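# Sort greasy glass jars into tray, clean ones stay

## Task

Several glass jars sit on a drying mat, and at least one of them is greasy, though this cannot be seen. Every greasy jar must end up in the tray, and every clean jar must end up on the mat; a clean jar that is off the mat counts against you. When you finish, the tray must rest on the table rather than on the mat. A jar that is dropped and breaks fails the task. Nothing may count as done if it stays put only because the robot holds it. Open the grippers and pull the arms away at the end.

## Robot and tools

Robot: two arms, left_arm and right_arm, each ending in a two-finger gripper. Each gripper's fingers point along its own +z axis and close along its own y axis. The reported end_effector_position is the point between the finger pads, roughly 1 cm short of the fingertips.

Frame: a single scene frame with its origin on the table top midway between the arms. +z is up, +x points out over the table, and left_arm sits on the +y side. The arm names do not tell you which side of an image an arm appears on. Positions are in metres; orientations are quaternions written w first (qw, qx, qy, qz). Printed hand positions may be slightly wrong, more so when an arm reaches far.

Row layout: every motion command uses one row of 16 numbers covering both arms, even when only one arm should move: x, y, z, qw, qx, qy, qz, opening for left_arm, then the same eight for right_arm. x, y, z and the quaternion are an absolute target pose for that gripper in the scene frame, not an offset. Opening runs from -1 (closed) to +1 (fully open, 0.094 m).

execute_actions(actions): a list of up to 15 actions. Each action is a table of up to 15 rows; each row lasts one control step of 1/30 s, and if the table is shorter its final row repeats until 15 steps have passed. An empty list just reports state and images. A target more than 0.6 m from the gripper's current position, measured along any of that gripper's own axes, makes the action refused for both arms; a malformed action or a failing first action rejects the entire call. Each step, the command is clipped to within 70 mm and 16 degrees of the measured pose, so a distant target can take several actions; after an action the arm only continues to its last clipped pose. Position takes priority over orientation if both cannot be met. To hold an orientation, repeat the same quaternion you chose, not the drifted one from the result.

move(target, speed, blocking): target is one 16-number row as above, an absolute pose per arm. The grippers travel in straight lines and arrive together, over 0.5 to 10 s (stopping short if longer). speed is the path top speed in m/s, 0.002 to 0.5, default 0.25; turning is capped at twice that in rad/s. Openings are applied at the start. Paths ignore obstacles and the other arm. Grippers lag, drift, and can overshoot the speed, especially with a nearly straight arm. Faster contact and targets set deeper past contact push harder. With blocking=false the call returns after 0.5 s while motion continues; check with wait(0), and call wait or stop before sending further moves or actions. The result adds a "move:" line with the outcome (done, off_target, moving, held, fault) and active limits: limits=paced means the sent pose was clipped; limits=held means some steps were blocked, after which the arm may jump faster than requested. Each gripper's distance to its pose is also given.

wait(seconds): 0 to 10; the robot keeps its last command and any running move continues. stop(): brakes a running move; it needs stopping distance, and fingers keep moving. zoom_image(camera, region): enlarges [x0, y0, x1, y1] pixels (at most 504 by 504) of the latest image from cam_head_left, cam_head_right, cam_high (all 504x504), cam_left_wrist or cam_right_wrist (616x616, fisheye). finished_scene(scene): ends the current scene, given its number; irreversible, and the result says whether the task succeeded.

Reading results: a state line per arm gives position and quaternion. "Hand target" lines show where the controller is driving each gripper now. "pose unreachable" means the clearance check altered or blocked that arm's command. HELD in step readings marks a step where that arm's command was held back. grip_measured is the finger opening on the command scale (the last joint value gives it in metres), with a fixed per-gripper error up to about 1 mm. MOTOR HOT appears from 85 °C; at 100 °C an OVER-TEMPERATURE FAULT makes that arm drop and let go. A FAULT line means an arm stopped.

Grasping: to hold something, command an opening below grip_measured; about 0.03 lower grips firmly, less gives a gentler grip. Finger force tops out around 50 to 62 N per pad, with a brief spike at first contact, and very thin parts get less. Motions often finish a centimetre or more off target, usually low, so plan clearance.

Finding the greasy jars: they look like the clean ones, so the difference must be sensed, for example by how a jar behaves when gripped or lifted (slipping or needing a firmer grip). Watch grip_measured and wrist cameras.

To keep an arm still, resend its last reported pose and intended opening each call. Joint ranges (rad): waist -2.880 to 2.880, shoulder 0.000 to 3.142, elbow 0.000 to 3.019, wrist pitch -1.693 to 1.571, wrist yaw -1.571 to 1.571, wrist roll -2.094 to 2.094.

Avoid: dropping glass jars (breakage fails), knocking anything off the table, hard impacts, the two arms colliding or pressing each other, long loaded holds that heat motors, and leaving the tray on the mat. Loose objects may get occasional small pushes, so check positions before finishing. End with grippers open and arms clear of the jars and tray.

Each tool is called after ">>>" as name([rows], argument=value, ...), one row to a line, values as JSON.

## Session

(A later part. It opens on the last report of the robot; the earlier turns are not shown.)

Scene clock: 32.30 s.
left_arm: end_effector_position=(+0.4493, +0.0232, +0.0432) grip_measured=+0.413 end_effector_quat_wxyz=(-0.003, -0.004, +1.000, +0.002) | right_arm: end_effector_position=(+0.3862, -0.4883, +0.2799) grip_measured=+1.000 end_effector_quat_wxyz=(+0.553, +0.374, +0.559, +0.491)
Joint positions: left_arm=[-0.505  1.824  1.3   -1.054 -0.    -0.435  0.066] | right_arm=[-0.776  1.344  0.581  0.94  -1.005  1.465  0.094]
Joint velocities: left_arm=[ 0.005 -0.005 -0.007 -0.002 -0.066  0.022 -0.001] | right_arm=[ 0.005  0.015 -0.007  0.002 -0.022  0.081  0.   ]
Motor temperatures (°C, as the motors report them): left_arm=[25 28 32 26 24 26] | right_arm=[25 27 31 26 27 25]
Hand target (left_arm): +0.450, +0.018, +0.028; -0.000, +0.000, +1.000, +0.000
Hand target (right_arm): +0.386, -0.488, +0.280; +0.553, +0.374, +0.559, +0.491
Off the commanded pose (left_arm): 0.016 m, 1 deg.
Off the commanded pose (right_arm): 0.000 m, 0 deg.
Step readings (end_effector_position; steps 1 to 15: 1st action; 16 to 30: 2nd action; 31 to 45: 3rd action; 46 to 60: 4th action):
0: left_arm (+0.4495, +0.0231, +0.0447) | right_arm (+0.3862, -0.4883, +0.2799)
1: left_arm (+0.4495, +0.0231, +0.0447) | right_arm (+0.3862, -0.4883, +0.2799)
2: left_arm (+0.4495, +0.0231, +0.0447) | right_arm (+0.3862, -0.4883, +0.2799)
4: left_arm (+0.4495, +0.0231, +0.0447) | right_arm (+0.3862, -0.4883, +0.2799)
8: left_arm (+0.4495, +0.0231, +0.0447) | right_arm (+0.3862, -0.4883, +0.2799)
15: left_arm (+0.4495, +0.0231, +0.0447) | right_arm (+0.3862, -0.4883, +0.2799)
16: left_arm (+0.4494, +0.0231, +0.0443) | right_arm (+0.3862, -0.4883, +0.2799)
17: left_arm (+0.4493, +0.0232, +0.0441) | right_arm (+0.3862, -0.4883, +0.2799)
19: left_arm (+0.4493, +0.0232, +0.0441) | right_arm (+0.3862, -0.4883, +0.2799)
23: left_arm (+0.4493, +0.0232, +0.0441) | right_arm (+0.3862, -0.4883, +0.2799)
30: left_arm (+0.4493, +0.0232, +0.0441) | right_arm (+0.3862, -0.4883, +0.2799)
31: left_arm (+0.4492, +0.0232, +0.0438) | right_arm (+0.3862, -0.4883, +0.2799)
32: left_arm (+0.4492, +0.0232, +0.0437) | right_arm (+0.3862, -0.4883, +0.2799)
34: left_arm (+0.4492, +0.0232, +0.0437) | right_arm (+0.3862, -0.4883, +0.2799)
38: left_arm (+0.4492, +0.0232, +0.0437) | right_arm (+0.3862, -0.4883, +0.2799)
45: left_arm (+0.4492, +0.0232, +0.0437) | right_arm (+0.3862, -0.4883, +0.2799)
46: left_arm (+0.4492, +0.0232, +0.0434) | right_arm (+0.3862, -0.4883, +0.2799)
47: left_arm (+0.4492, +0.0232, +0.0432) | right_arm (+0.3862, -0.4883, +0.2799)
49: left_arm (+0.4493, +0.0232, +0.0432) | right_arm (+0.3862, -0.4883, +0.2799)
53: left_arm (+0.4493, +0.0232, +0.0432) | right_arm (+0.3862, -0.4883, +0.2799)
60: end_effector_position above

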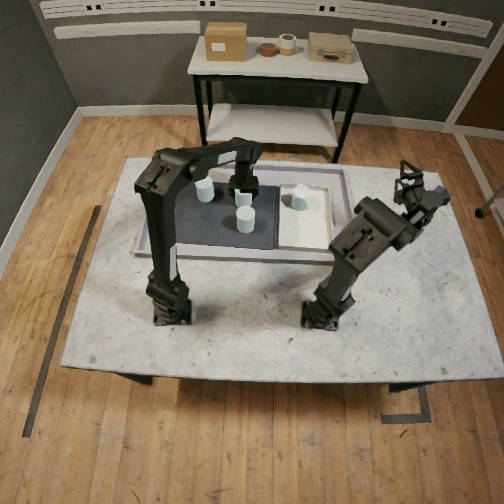

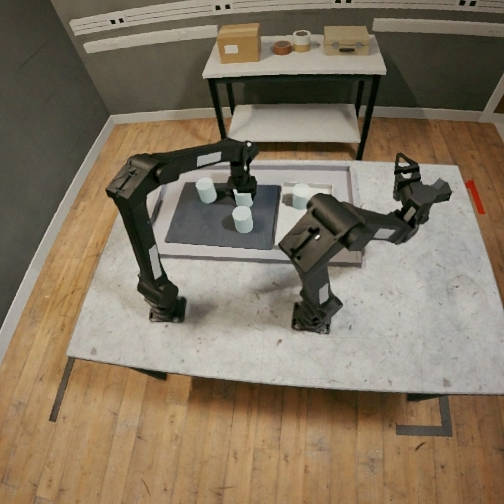

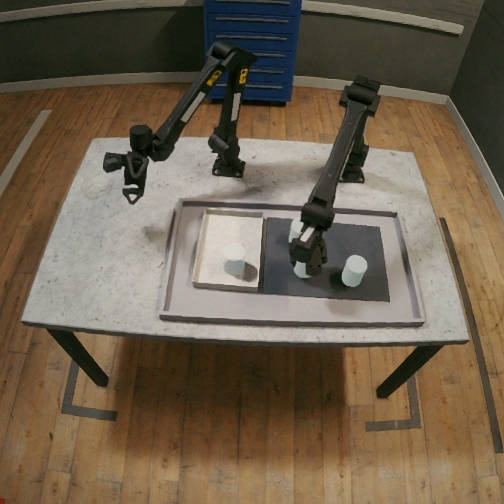

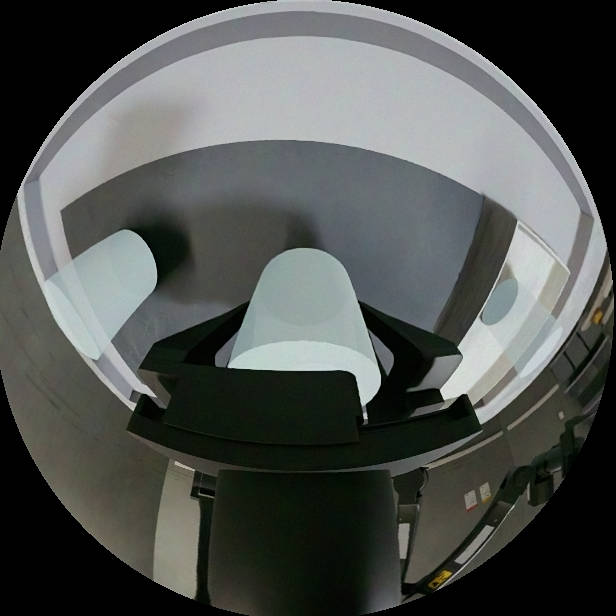

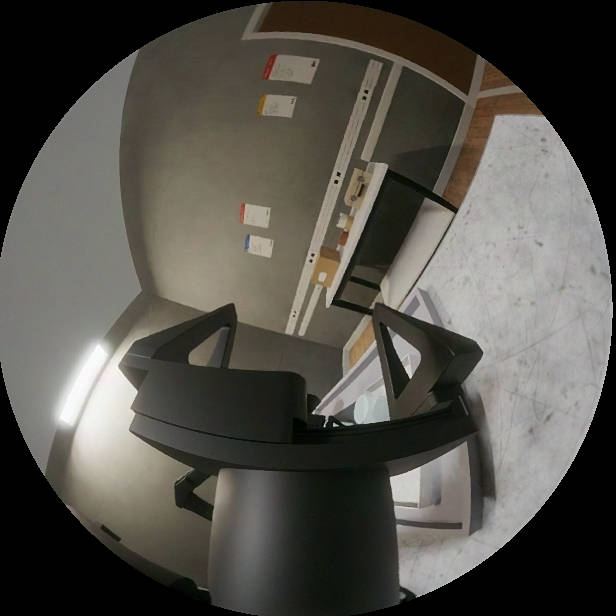

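>>> execute_actions([
  [[0.450,0.018,0.023,0,0,1,0,0.413,0.3862,-0.4883,0.2799,0.553,0.374,0.559,0.491,1]],
  [[0.450,0.018,0.030,0,0,1,0,0.413,0.3862,-0.4883,0.2799,0.553,0.374,0.559,0.491,1],[0.450,0.018,0.037,0,0,1,0,0.413,0.3862,-0.4883,0.2799,0.553,0.374,0.559,0.491,1],[0.450,0.018,0.044,0,0,1,0,0.413,0.3862,-0.4883,0.2799,0.553,0.374,0.559,0.491,1],[0.450,0.018,0.044,0,0,1,0,0.413,0.3862,-0.4883,0.2799,0.553,0.374,0.559,0.491,1],[0.450,0.018,0.044,0,0,1,0,0.43,0.3862,-0.4883,0.2799,0.553,0.374,0.559,0.491,1],[0.450,0.018,0.044,0,0,1,0,0.45,0.3862,-0.4883,0.2799,0.553,0.374,0.559,0.491,1],[0.450,0.018,0.044,0,0,1,0,1,0.3862,-0.4883,0.2799,0.553,0.374,0.559,0.491,1]],
])

Scene clock: 33.50 s.
left_arm: end_effector_position=(+0.4496, +0.0232, +0.0418) grip_measured=+1.000 end_effector_quat_wxyz=(-0.000, -0.004, +1.000, +0.001) | right_arm: end_effector_position=(+0.3862, -0.4883, +0.2799) grip_measured=+1.000 end_effector_quat_wxyz=(+0.553, +0.374, +0.559, +0.491)
Joint positions: left_arm=[-0.505  1.823  1.295 -1.043 -0.001 -0.435  0.094] | right_arm=[-0.776  1.344  0.581  0.94  -1.005  1.465  0.094]
Joint velocities: left_arm=[-0.015 -0.005  0.002  0.012  0.037 -0.007  0.   ] | right_arm=[-0.005 -0.015 -0.007  0.007 -0.022  0.037  0.   ]
Motor temperatures (°C, as the motors report them): left_arm=[25 28 32 26 24 26] | right_arm=[25 27 31 26 27 25]
Hand target (left_arm): +0.450, +0.018, +0.044; +0.000, +0.000, +1.000, -0.000
Hand target (right_arm): +0.386, -0.488, +0.280; +0.553, +0.374, +0.559, +0.491
Off the commanded pose (left_arm): 0.006 m, 1 deg.
Off the commanded pose (right_arm): 0.000 m, 0 deg.
Step readings (end_effector_position; steps 1 to 15: 1st action; 16 to 30: 2nd action):
0: left_arm (+0.4493, +0.0232, +0.0432) | right_arm (+0.3862, -0.4883, +0.2799)
1: left_arm (+0.4492, +0.0232, +0.0428) | right_arm (+0.3862, -0.4883, +0.2799)
2: left_arm (+0.4494, +0.0231, +0.0424) | right_arm (+0.3862, -0.4883, +0.2799)
4: left_arm (+0.4498, +0.0231, +0.0417) | right_arm (+0.3862, -0.4883, +0.2799)
8: left_arm (+0.4498, +0.0231, +0.0414) | right_arm (+0.3862, -0.4883, +0.2799)
15: left_arm (+0.4498, +0.0231, +0.0414) | right_arm (+0.3862, -0.4883, +0.2799)
16: left_arm (+0.4498, +0.0231, +0.0414) | right_arm (+0.3862, -0.4883, +0.2799)
17: left_arm (+0.4499, +0.0231, +0.0418) | right_arm (+0.3862, -0.4883, +0.2799)
19: left_arm (+0.4496, +0.0232, +0.0418) | right_arm (+0.3862, -0.4883, +0.2799)
23: left_arm (+0.4496, +0.0232, +0.0418) | right_arm (+0.3862, -0.4883, +0.2799)
30: end_effector_position above

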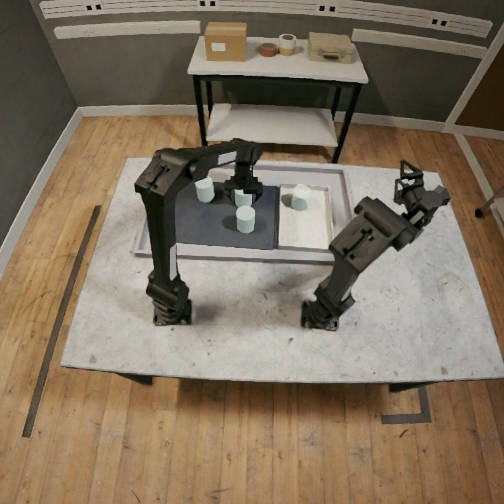

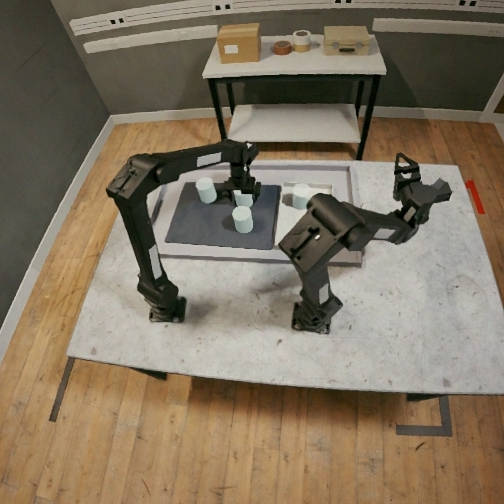

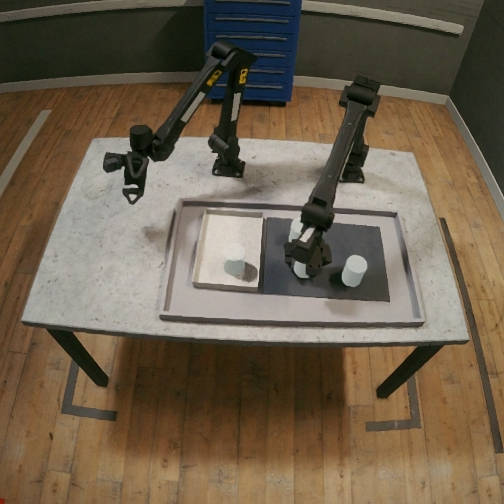

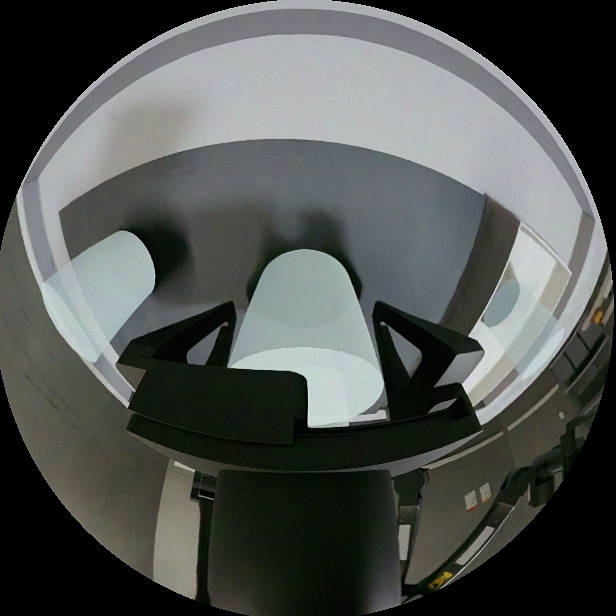

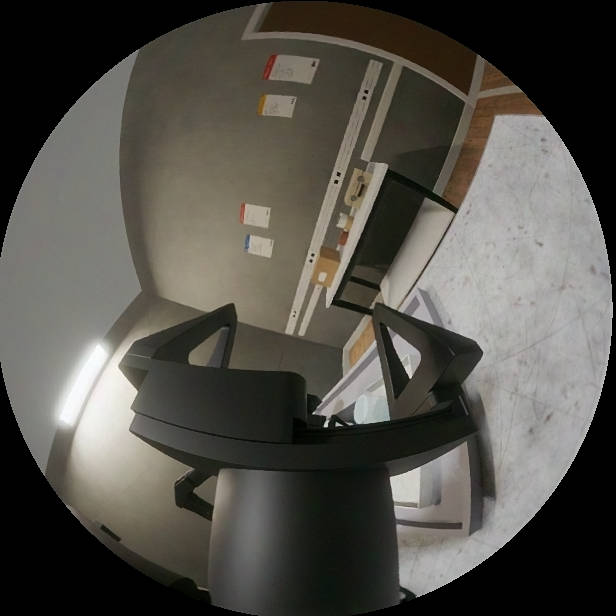

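>>> move(target=[0.462,0.016,0.178,0,0,1,0,1,0.3862,-0.4883,0.2799,0.553,0.374,0.559,0.491,1], speed=0.18)

>>> move(target=[0.490,0.182,0.17,0,0,1,0,1,0.3862,-0.4883,0.2799,0.553,0.374,0.559,0.491,1], speed=0.2)

Scene clock: 34.77 s.
left_arm: end_effector_position=(+0.4491, +0.0234, +0.1542) grip_measured=+1.000 end_effector_quat_wxyz=(-0.022, -0.004, +1.000, +0.011) | right_arm: end_effector_position=(+0.3862, -0.4883, +0.2799) grip_measured=+1.000 end_effector_quat_wxyz=(+0.553, +0.374, +0.559, +0.491)
Joint positions: left_arm=[-0.505  1.74   1.496 -1.375 -0.001 -0.435  0.094] | right_arm=[-0.776  1.344  0.581  0.94  -1.005  1.465  0.094]
Joint velocities: left_arm=[-0.015 -0.005 -0.002 -0.002  0.037 -0.007  0.   ] | right_arm=[-0.015  0.005  0.007  0.002 -0.051 -0.022  0.   ]
Motor temperatures (°C, as the motors report them): left_arm=[25 28 32 26 24 26] | right_arm=[25 27 31 26 27 25]
Hand target (left_arm): +0.458, +0.018, +0.179; +0.000, -0.000, +1.000, -0.000
Hand target (right_arm): +0.386, -0.488, +0.280; +0.553, +0.374, +0.559, +0.491
Off the commanded pose (left_arm): 0.028 m, 3 deg.
Off the commanded pose (right_arm): 0.000 m, 0 deg.
move: off_target (left_arm)

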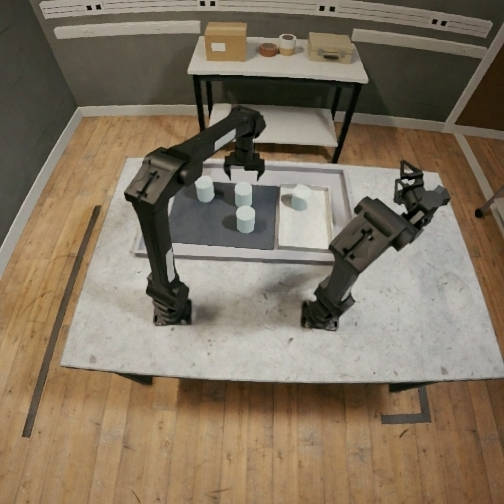

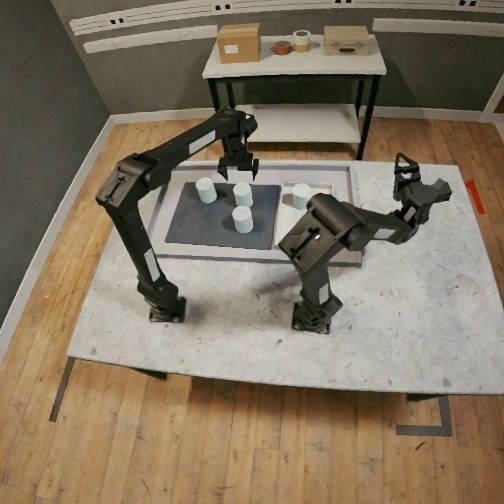

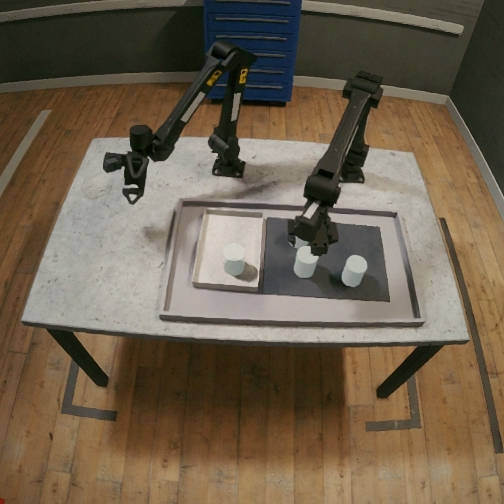

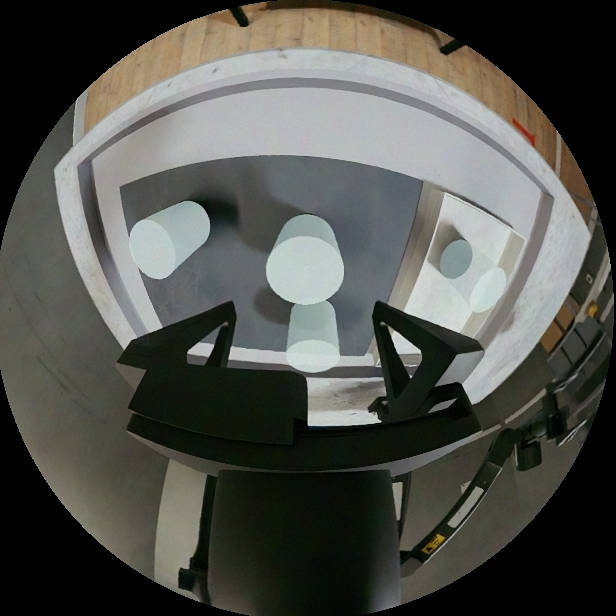

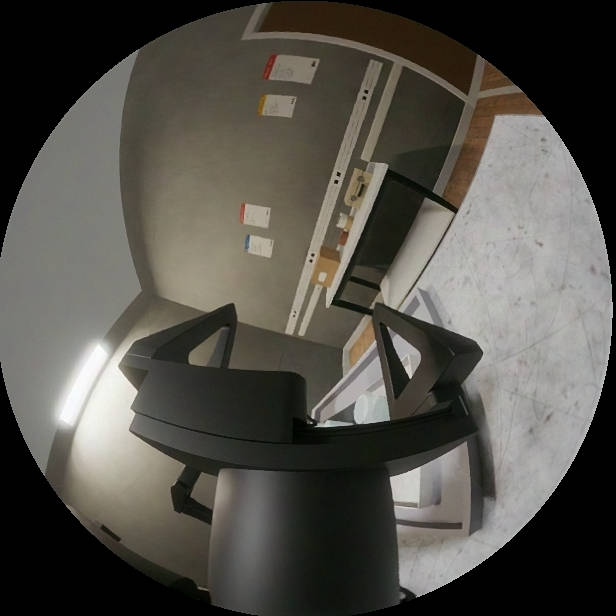

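Scene clock: 36.13 s.
left_arm: end_effector_position=(+0.4823, +0.1831, +0.1499) grip_measured=+1.000 end_effector_quat_wxyz=(-0.028, -0.005, +1.000, +0.006) | right_arm: end_effector_position=(+0.3862, -0.4883, +0.2799) grip_measured=+1.000 end_effector_quat_wxyz=(+0.553, +0.374, +0.559, +0.491)
Joint positions: left_arm=[-0.183  1.723  1.46  -1.365 -0.007 -0.114  0.094] | right_arm=[-0.776  1.344  0.581  0.94  -1.005  1.465  0.094]
Joint velocities: left_arm=[ 0.015 -0.024 -0.002  0.017 -0.051  0.081  0.   ] | right_arm=[-0.015 -0.005 -0.007 -0.007 -0.051  0.007  0.   ]
Motor temperatures (°C, as the motors report them): left_arm=[25 28 32 26 24 26] | right_arm=[25 27 31 26 27 25]
Hand target (left_arm): +0.490, +0.182, +0.170; +0.000, +0.000, +1.000, +0.002
Hand target (right_arm): +0.386, -0.488, +0.280; +0.553, +0.374, +0.559, +0.491
Off the commanded pose (left_arm): 0.022 m, 3 deg.
Off the commanded pose (right_arm): 0.000 m, 0 deg.
move: off_target (left_arm)

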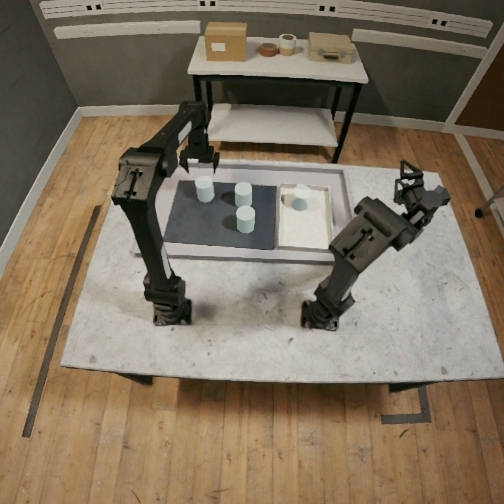

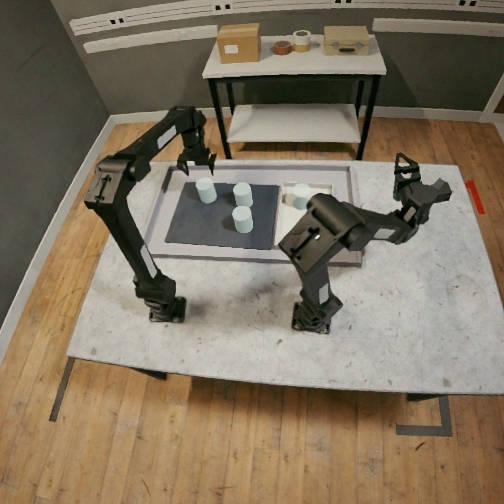

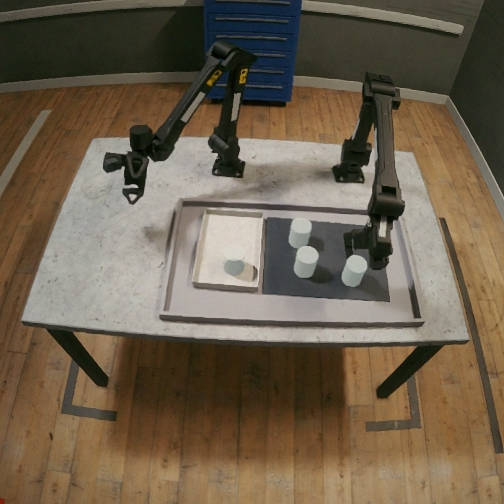

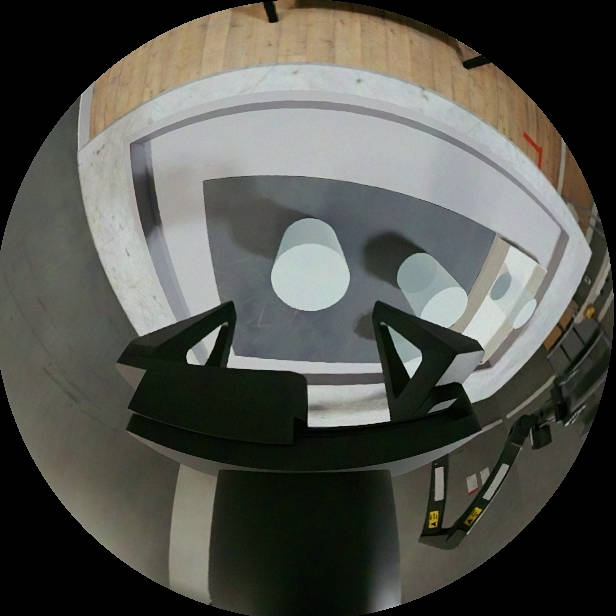

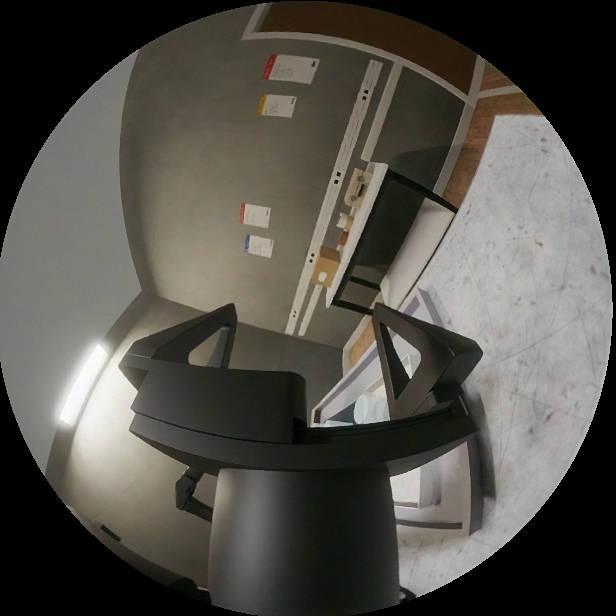

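>>> move(target=[0.479,0.169,0.105,0,0,1,0,1,0.3862,-0.4883,0.2799,0.553,0.374,0.559,0.491,1], speed=0.12)

Scene clock: 37.03 s.
left_arm: end_effector_position=(+0.4764, +0.1766, +0.1040) grip_measured=+1.000 end_effector_quat_wxyz=(-0.007, -0.003, +1.000, +0.002) | right_arm: end_effector_position=(+0.3862, -0.4883, +0.2799) grip_measured=+1.000 end_effector_quat_wxyz=(+0.553, +0.374, +0.559, +0.491)
Joint positions: left_arm=[-0.196  1.723  1.334 -1.198 -0.003 -0.124  0.094] | right_arm=[-0.776  1.344  0.581  0.94  -1.005  1.465  0.094]
Joint velocities: left_arm=[ 0.005 -0.015 -0.012  0.002 -0.007 -0.051  0.   ] | right_arm=[-0.005 -0.024 -0.007  0.022 -0.051 -0.066  0.   ]
Motor temperatures (°C, as the motors report them): left_arm=[25 28 32 26 24 26] | right_arm=[25 27 31 26 27 25]
Hand target (left_arm): +0.480, +0.169, +0.105; +0.000, -0.000, +1.000, +0.000
Hand target (right_arm): +0.386, -0.488, +0.280; +0.553, +0.374, +0.559, +0.491
Off the commanded pose (left_arm): 0.008 m, 1 deg.
Off the commanded pose (right_arm): 0.000 m, 0 deg.
move: done

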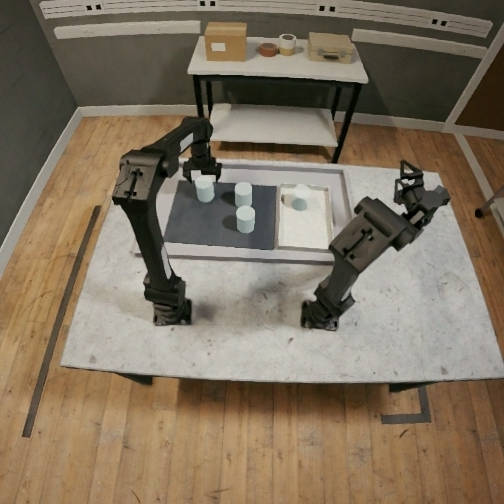

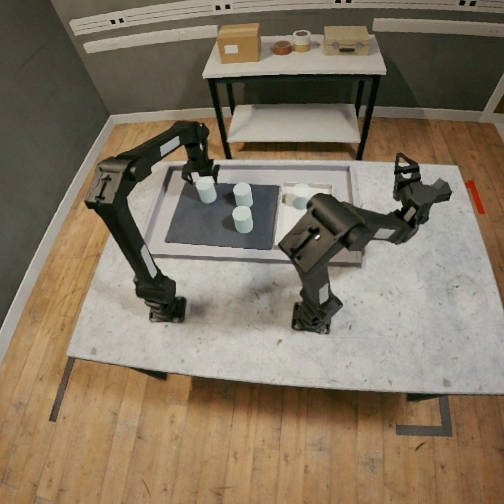

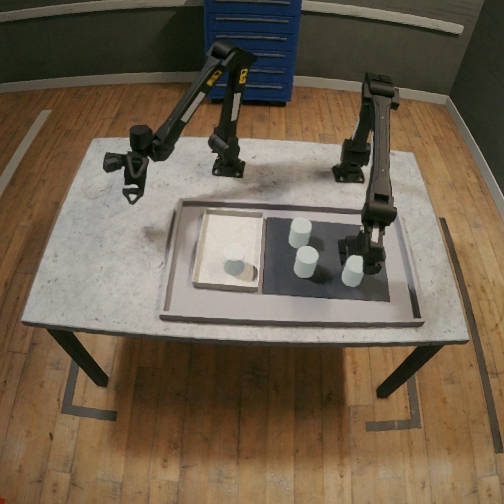

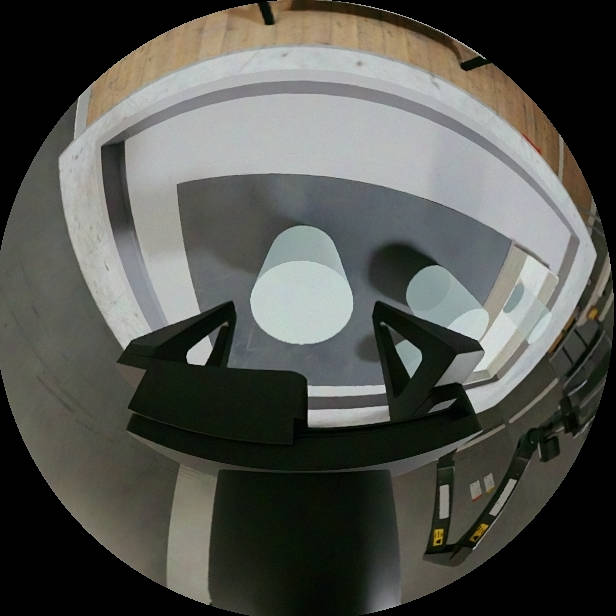

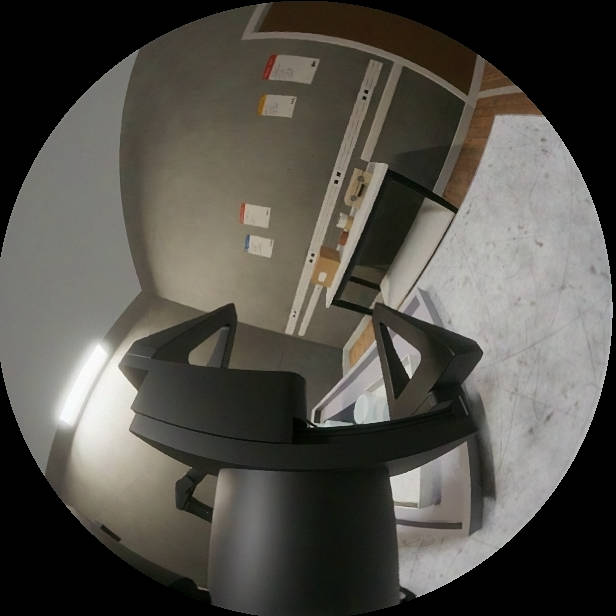

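>>> move(target=[0.482,0.176,0.044,0,0,1,0,1,0.3862,-0.4883,0.2799,0.553,0.374,0.559,0.491,1], speed=0.1)

Scene clock: 38.13 s.
left_arm: end_effector_position=(+0.4794, +0.1763, +0.0466) grip_measured=+1.000 end_effector_quat_wxyz=(-0.004, -0.003, +1.000, +0.002) | right_arm: end_effector_position=(+0.3862, -0.4883, +0.2799) grip_measured=+1.000 end_effector_quat_wxyz=(+0.553, +0.374, +0.559, +0.491)
Joint positions: left_arm=[-0.196  1.792  1.264 -1.05  -0.003 -0.124  0.094] | right_arm=[-0.776  1.344  0.581  0.94  -1.005  1.465  0.094]
Joint velocities: left_arm=[ 0.005 -0.015 -0.017  0.007  0.022 -0.007  0.   ] | right_arm=[-0.005 -0.005 -0.002  0.012 -0.051  0.051  0.   ]
Motor temperatures (°C, as the motors report them): left_arm=[25 28 32 26 24 26] | right_arm=[25 27 31 26 27 25]
Hand target (left_arm): +0.483, +0.176, +0.044; +0.000, -0.000, +1.000, +0.000
Hand target (right_arm): +0.386, -0.488, +0.280; +0.553, +0.374, +0.559, +0.491
Off the commanded pose (left_arm): 0.004 m, 1 deg.
Off the commanded pose (right_arm): 0.000 m, 0 deg.
move: done

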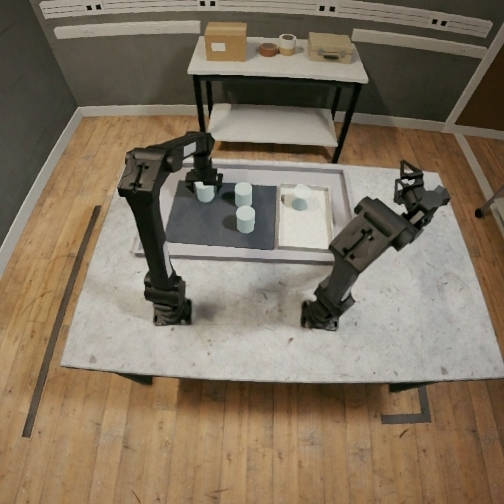

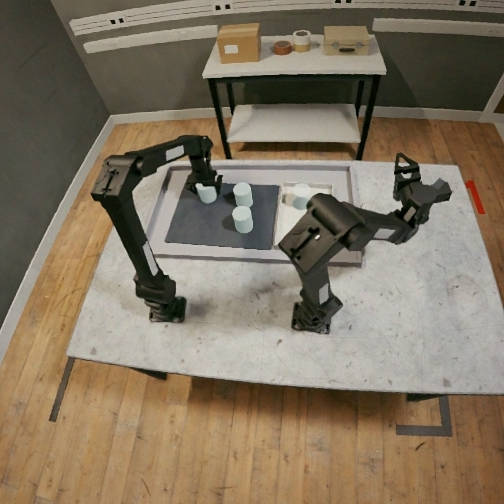

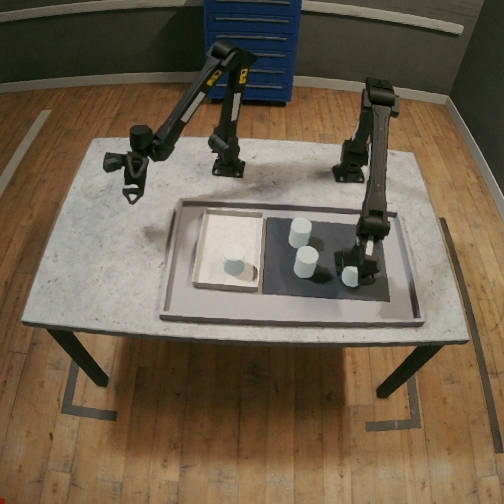

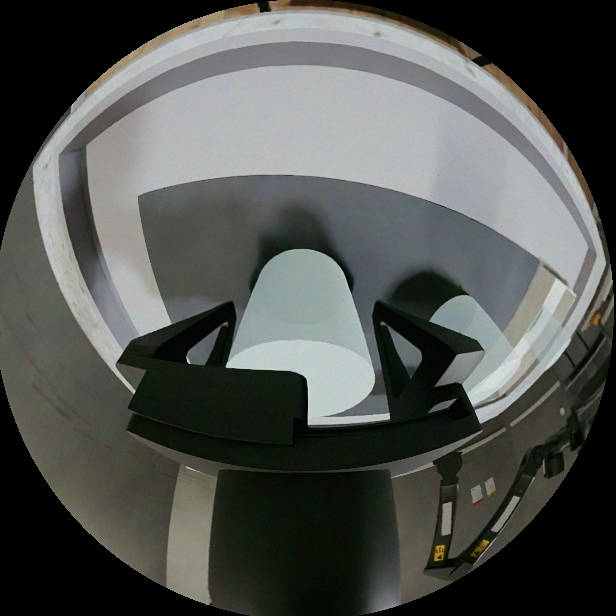

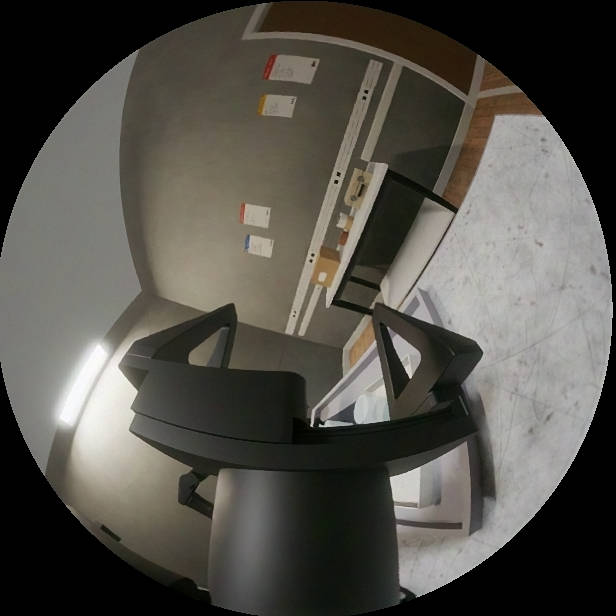

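>>> execute_actions([
  [[0.482,0.185,0.044,0,0,1,0,0.52,0.3862,-0.4883,0.2799,0.553,0.374,0.559,0.491,1]],
  [[0.482,0.182,0.044,0,0,1,0,0.47,0.3862,-0.4883,0.2799,0.553,0.374,0.559,0.491,1],[0.482,0.182,0.044,0,0,1,0,0.45,0.3862,-0.4883,0.2799,0.553,0.374,0.559,0.491,1],[0.482,0.182,0.044,0,0,1,0,0.43,0.3862,-0.4883,0.2799,0.553,0.374,0.559,0.491,1],[0.482,0.182,0.044,0,0,1,0,0.42,0.3862,-0.4883,0.2799,0.553,0.374,0.559,0.491,1],[0.482,0.182,0.044,0,0,1,0,0.41,0.3862,-0.4883,0.2799,0.553,0.374,0.559,0.491,1],[0.482,0.182,0.044,0,0,1,0,0.40,0.3862,-0.4883,0.2799,0.553,0.374,0.559,0.491,1],[0.482,0.182,0.044,0,0,1,0,0.38,0.3862,-0.4883,0.2799,0.553,0.374,0.559,0.491,1],[0.482,0.182,0.044,0,0,1,0,0.35,0.3862,-0.4883,0.2799,0.553,0.374,0.559,0.491,1],[0.482,0.182,0.044,0,0,1,0,0.32,0.3862,-0.4883,0.2799,0.553,0.374,0.559,0.491,1]],
])

Scene clock: 39.27 s.
left_arm: end_effector_position=(+0.4785, +0.1779, +0.0453) grip_measured=+0.384 end_effector_quat_wxyz=(-0.005, +0.004, +1.000, +0.002) | right_arm: end_effector_position=(+0.3862, -0.4883, +0.2799) grip_measured=+1.000 end_effector_quat_wxyz=(+0.553, +0.374, +0.559, +0.491)
Joint positions: left_arm=[-0.193  1.792  1.26  -1.048 -0.003 -0.107  0.065] | right_arm=[-0.776  1.344  0.581  0.94  -1.005  1.465  0.094]
Joint velocities: left_arm=[ 0.005 -0.005 -0.007 -0.002 -0.007 -0.007 -0.001] | right_arm=[-0.005  0.005  0.002  0.027 -0.022 -0.066  0.   ]
Motor temperatures (°C, as the motors report them): left_arm=[25 28 32 26 24 26] | right_arm=[25 27 31 26 27 25]
Hand target (left_arm): +0.482, +0.182, +0.044; +0.000, -0.000, +1.000, +0.000
Hand target (right_arm): +0.386, -0.488, +0.280; +0.553, +0.374, +0.559, +0.491
Off the commanded pose (left_arm): 0.006 m, 1 deg.
Off the commanded pose (right_arm): 0.000 m, 0 deg.
Step readings (end_effector_position; steps 1 to 15: 1st action; 16 to 30: 2nd action):
0: left_arm (+0.4794, +0.1763, +0.0466) | right_arm (+0.3862, -0.4883, +0.2799)
1: left_arm (+0.4793, +0.1763, +0.0464) | right_arm (+0.3862, -0.4883, +0.2799)
2: left_arm (+0.4794, +0.1765, +0.0463) | right_arm (+0.3862, -0.4883, +0.2799)
4: left_arm (+0.4790, +0.1769, +0.0458) | right_arm (+0.3862, -0.4883, +0.2799)
8: left_arm (+0.4784, +0.1777, +0.0453) | right_arm (+0.3862, -0.4883, +0.2799)
15: left_arm (+0.4784, +0.1779, +0.0453) | right_arm (+0.3862, -0.4883, +0.2799)
16: left_arm (+0.4784, +0.1779, +0.0453) | right_arm (+0.3862, -0.4883, +0.2799)
17: left_arm (+0.4784, +0.1779, +0.0453) | right_arm (+0.3862, -0.4883, +0.2799)
19: left_arm (+0.4784, +0.1779, +0.0453) | right_arm (+0.3862, -0.4883, +0.2799)
23: left_arm (+0.4784, +0.1779, +0.0453) | right_arm (+0.3862, -0.4883, +0.2799)
30: end_effector_position above

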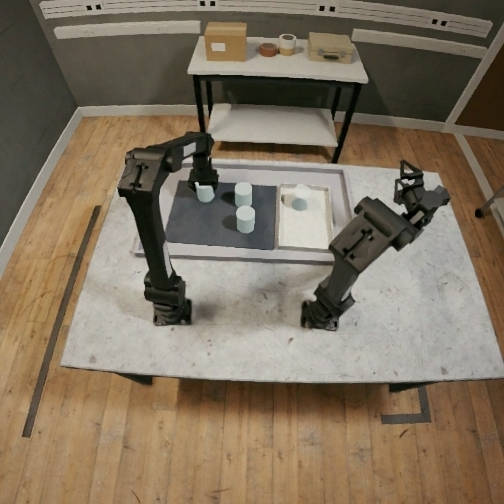

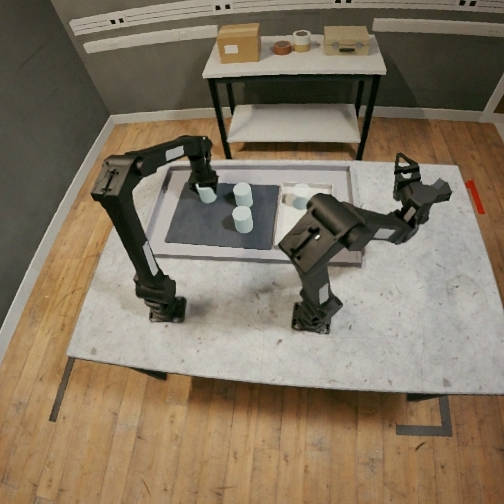

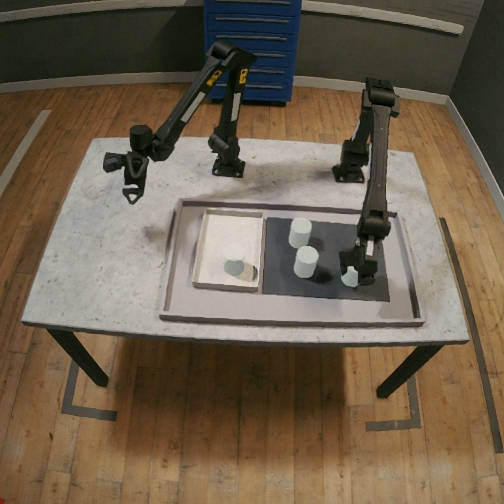

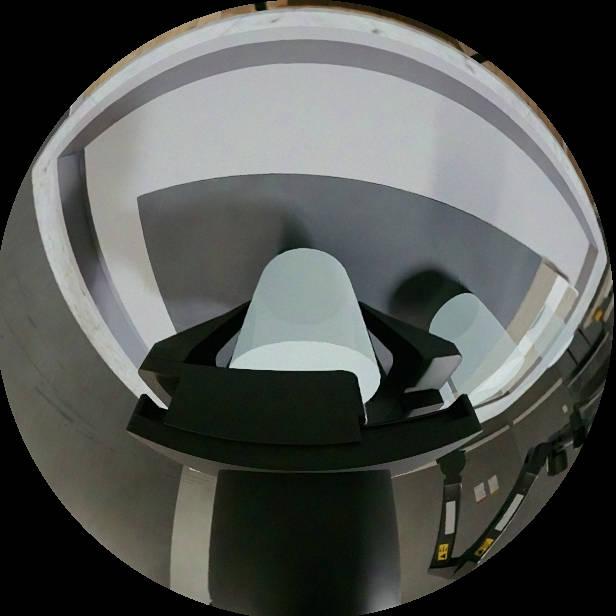

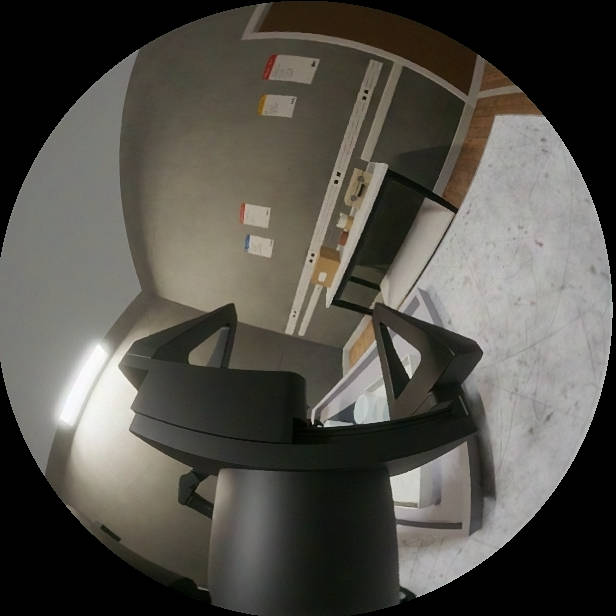

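>>> execute_actions([
  [[0.482,0.182,0.043,0,0,1,0,0.40,0.3862,-0.4883,0.2799,0.553,0.374,0.559,0.491,1],[0.482,0.182,0.042,0,0,1,0,0.413,0.3862,-0.4883,0.2799,0.553,0.374,0.559,0.491,1]],
  [[0.482,0.182,0.038,0,0,1,0,0.413,0.3862,-0.4883,0.2799,0.553,0.374,0.559,0.491,1]],
  [[0.482,0.182,0.033,0,0,1,0,0.413,0.3862,-0.4883,0.2799,0.553,0.374,0.559,0.491,1]],
  [[0.482,0.182,0.028,0,0,1,0,0.413,0.3862,-0.4883,0.2799,0.553,0.374,0.559,0.491,1]],
])

Scene clock: 41.40 s.
left_arm: end_effector_position=(+0.4817, +0.1775, +0.0419) grip_measured=+0.413 end_effector_quat_wxyz=(+0.006, +0.004, +1.000, +0.001) | right_arm: end_effector_position=(+0.3862, -0.4883, +0.2799) grip_measured=+1.000 end_effector_quat_wxyz=(+0.553, +0.374, +0.559, +0.491)
Joint positions: left_arm=[-0.193  1.792  1.25  -1.016 -0.002 -0.107  0.066] | right_arm=[-0.776  1.344  0.581  0.94  -1.005  1.465  0.094]
Joint velocities: left_arm=[-0.015  0.005  0.002  0.012  0.051 -0.11   0.001] | right_arm=[ 0.005  0.015 -0.002  0.007 -0.037 -0.037  0.   ]
Motor temperatures (°C, as the motors report them): left_arm=[25 28 32 26 24 26] | right_arm=[25 27 31 26 27 25]
Hand target (left_arm): +0.482, +0.182, +0.028; -0.000, -0.000, +1.000, -0.000
Hand target (right_arm): +0.386, -0.488, +0.280; +0.553, +0.374, +0.559, +0.491
Off the commanded pose (left_arm): 0.015 m, 1 deg.
Off the commanded pose (right_arm): 0.000 m, 0 deg.
Step readings (end_effector_position; steps 1 to 15: 1st action; 16 to 30: 2nd action; 31 to 45: 3rd action; 46 to 60: 4th action):
0: left_arm (+0.4785, +0.1779, +0.0453) | right_arm (+0.3862, -0.4883, +0.2799)
1: left_arm (+0.4785, +0.1779, +0.0453) | right_arm (+0.3862, -0.4883, +0.2799)
2: left_arm (+0.4786, +0.1779, +0.0453) | right_arm (+0.3862, -0.4883, +0.2799)
4: left_arm (+0.4788, +0.1779, +0.0453) | right_arm (+0.3862, -0.4883, +0.2799)
8: left_arm (+0.4788, +0.1779, +0.0453) | right_arm (+0.3862, -0.4883, +0.2799)
15: left_arm (+0.4788, +0.1779, +0.0453) | right_arm (+0.3862, -0.4883, +0.2799)
16: left_arm (+0.4789, +0.1779, +0.0451) | right_arm (+0.3862, -0.4883, +0.2799)
17: left_arm (+0.4791, +0.1778, +0.0449) | right_arm (+0.3862, -0.4883, +0.2799)
19: left_arm (+0.4797, +0.1778, +0.0449) | right_arm (+0.3862, -0.4883, +0.2799)
23: left_arm (+0.4799, +0.1778, +0.0449) | right_arm (+0.3862, -0.4883, +0.2799)
30: left_arm (+0.4799, +0.1778, +0.0449) | right_arm (+0.3862, -0.4883, +0.2799)
31: left_arm (+0.4799, +0.1777, +0.0446) | right_arm (+0.3862, -0.4883, +0.2799)
32: left_arm (+0.4805, +0.1776, +0.0443) | right_arm (+0.3862, -0.4883, +0.2799)
34: left_arm (+0.4808, +0.1776, +0.0437) | right_arm (+0.3862, -0.4883, +0.2799)
38: left_arm (+0.4808, +0.1776, +0.0434) | right_arm (+0.3862, -0.4883, +0.2799)
45: left_arm (+0.4808, +0.1776, +0.0434) | right_arm (+0.3862, -0.4883, +0.2799)
46: left_arm (+0.4810, +0.1776, +0.0432) | right_arm (+0.3862, -0.4883, +0.2799)
47: left_arm (+0.4814, +0.1775, +0.0428) | right_arm (+0.3862, -0.4883, +0.2799)
49: left_arm (+0.4816, +0.1775, +0.0421) | right_arm (+0.3862, -0.4883, +0.2799)
53: left_arm (+0.4817, +0.1775, +0.0419) | right_arm (+0.3862, -0.4883, +0.2799)
60: end_effector_position above

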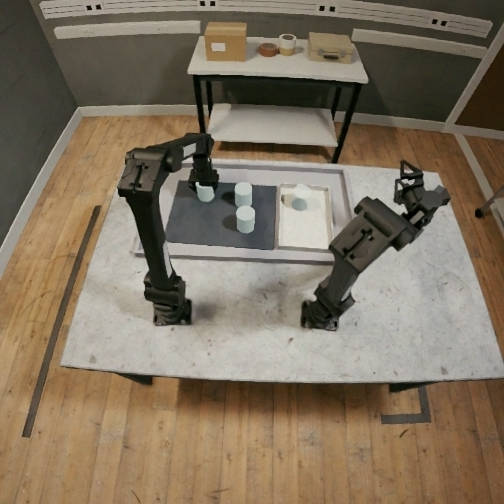

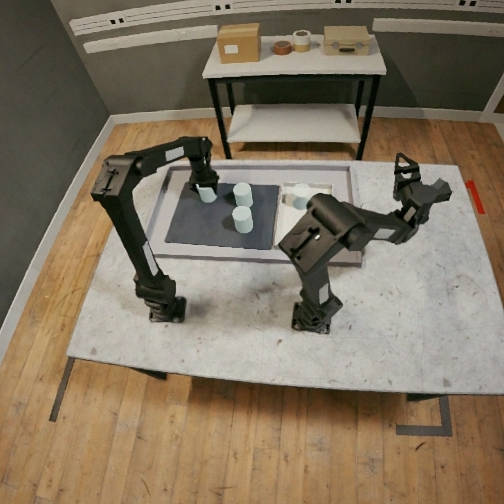

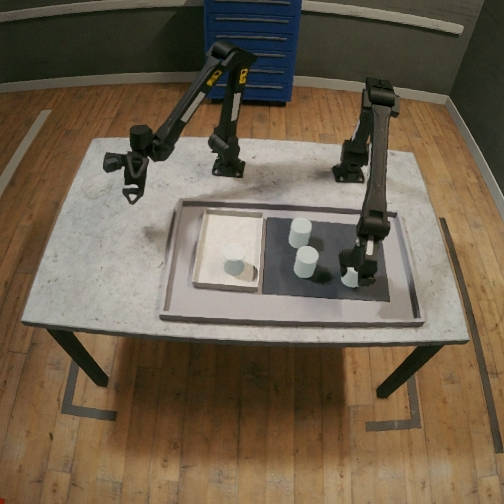

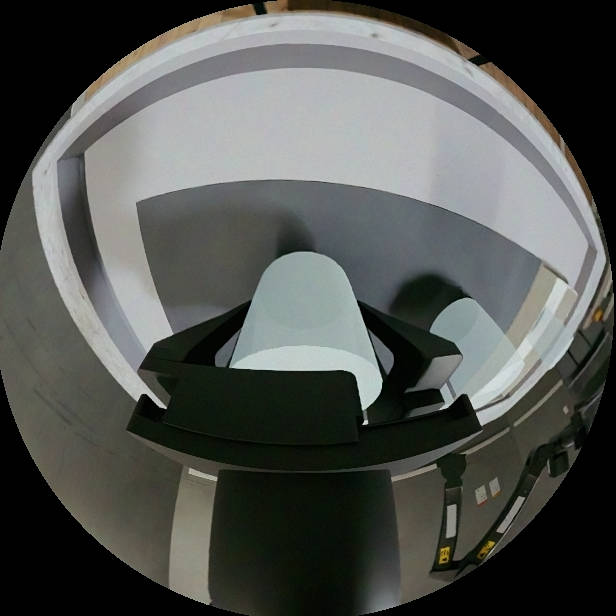

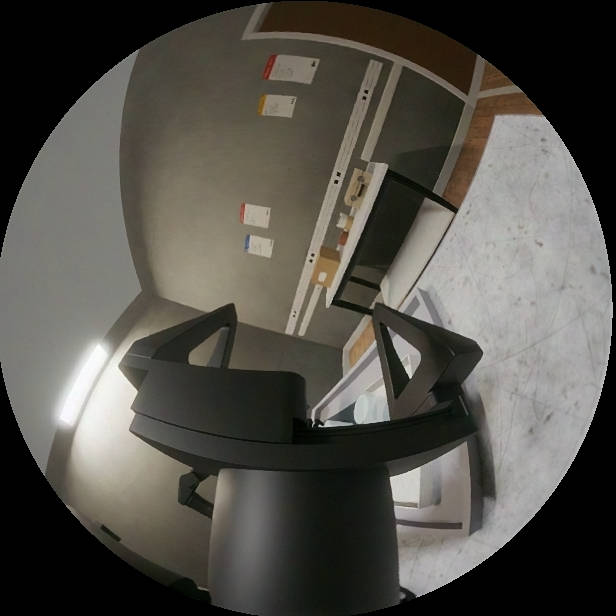

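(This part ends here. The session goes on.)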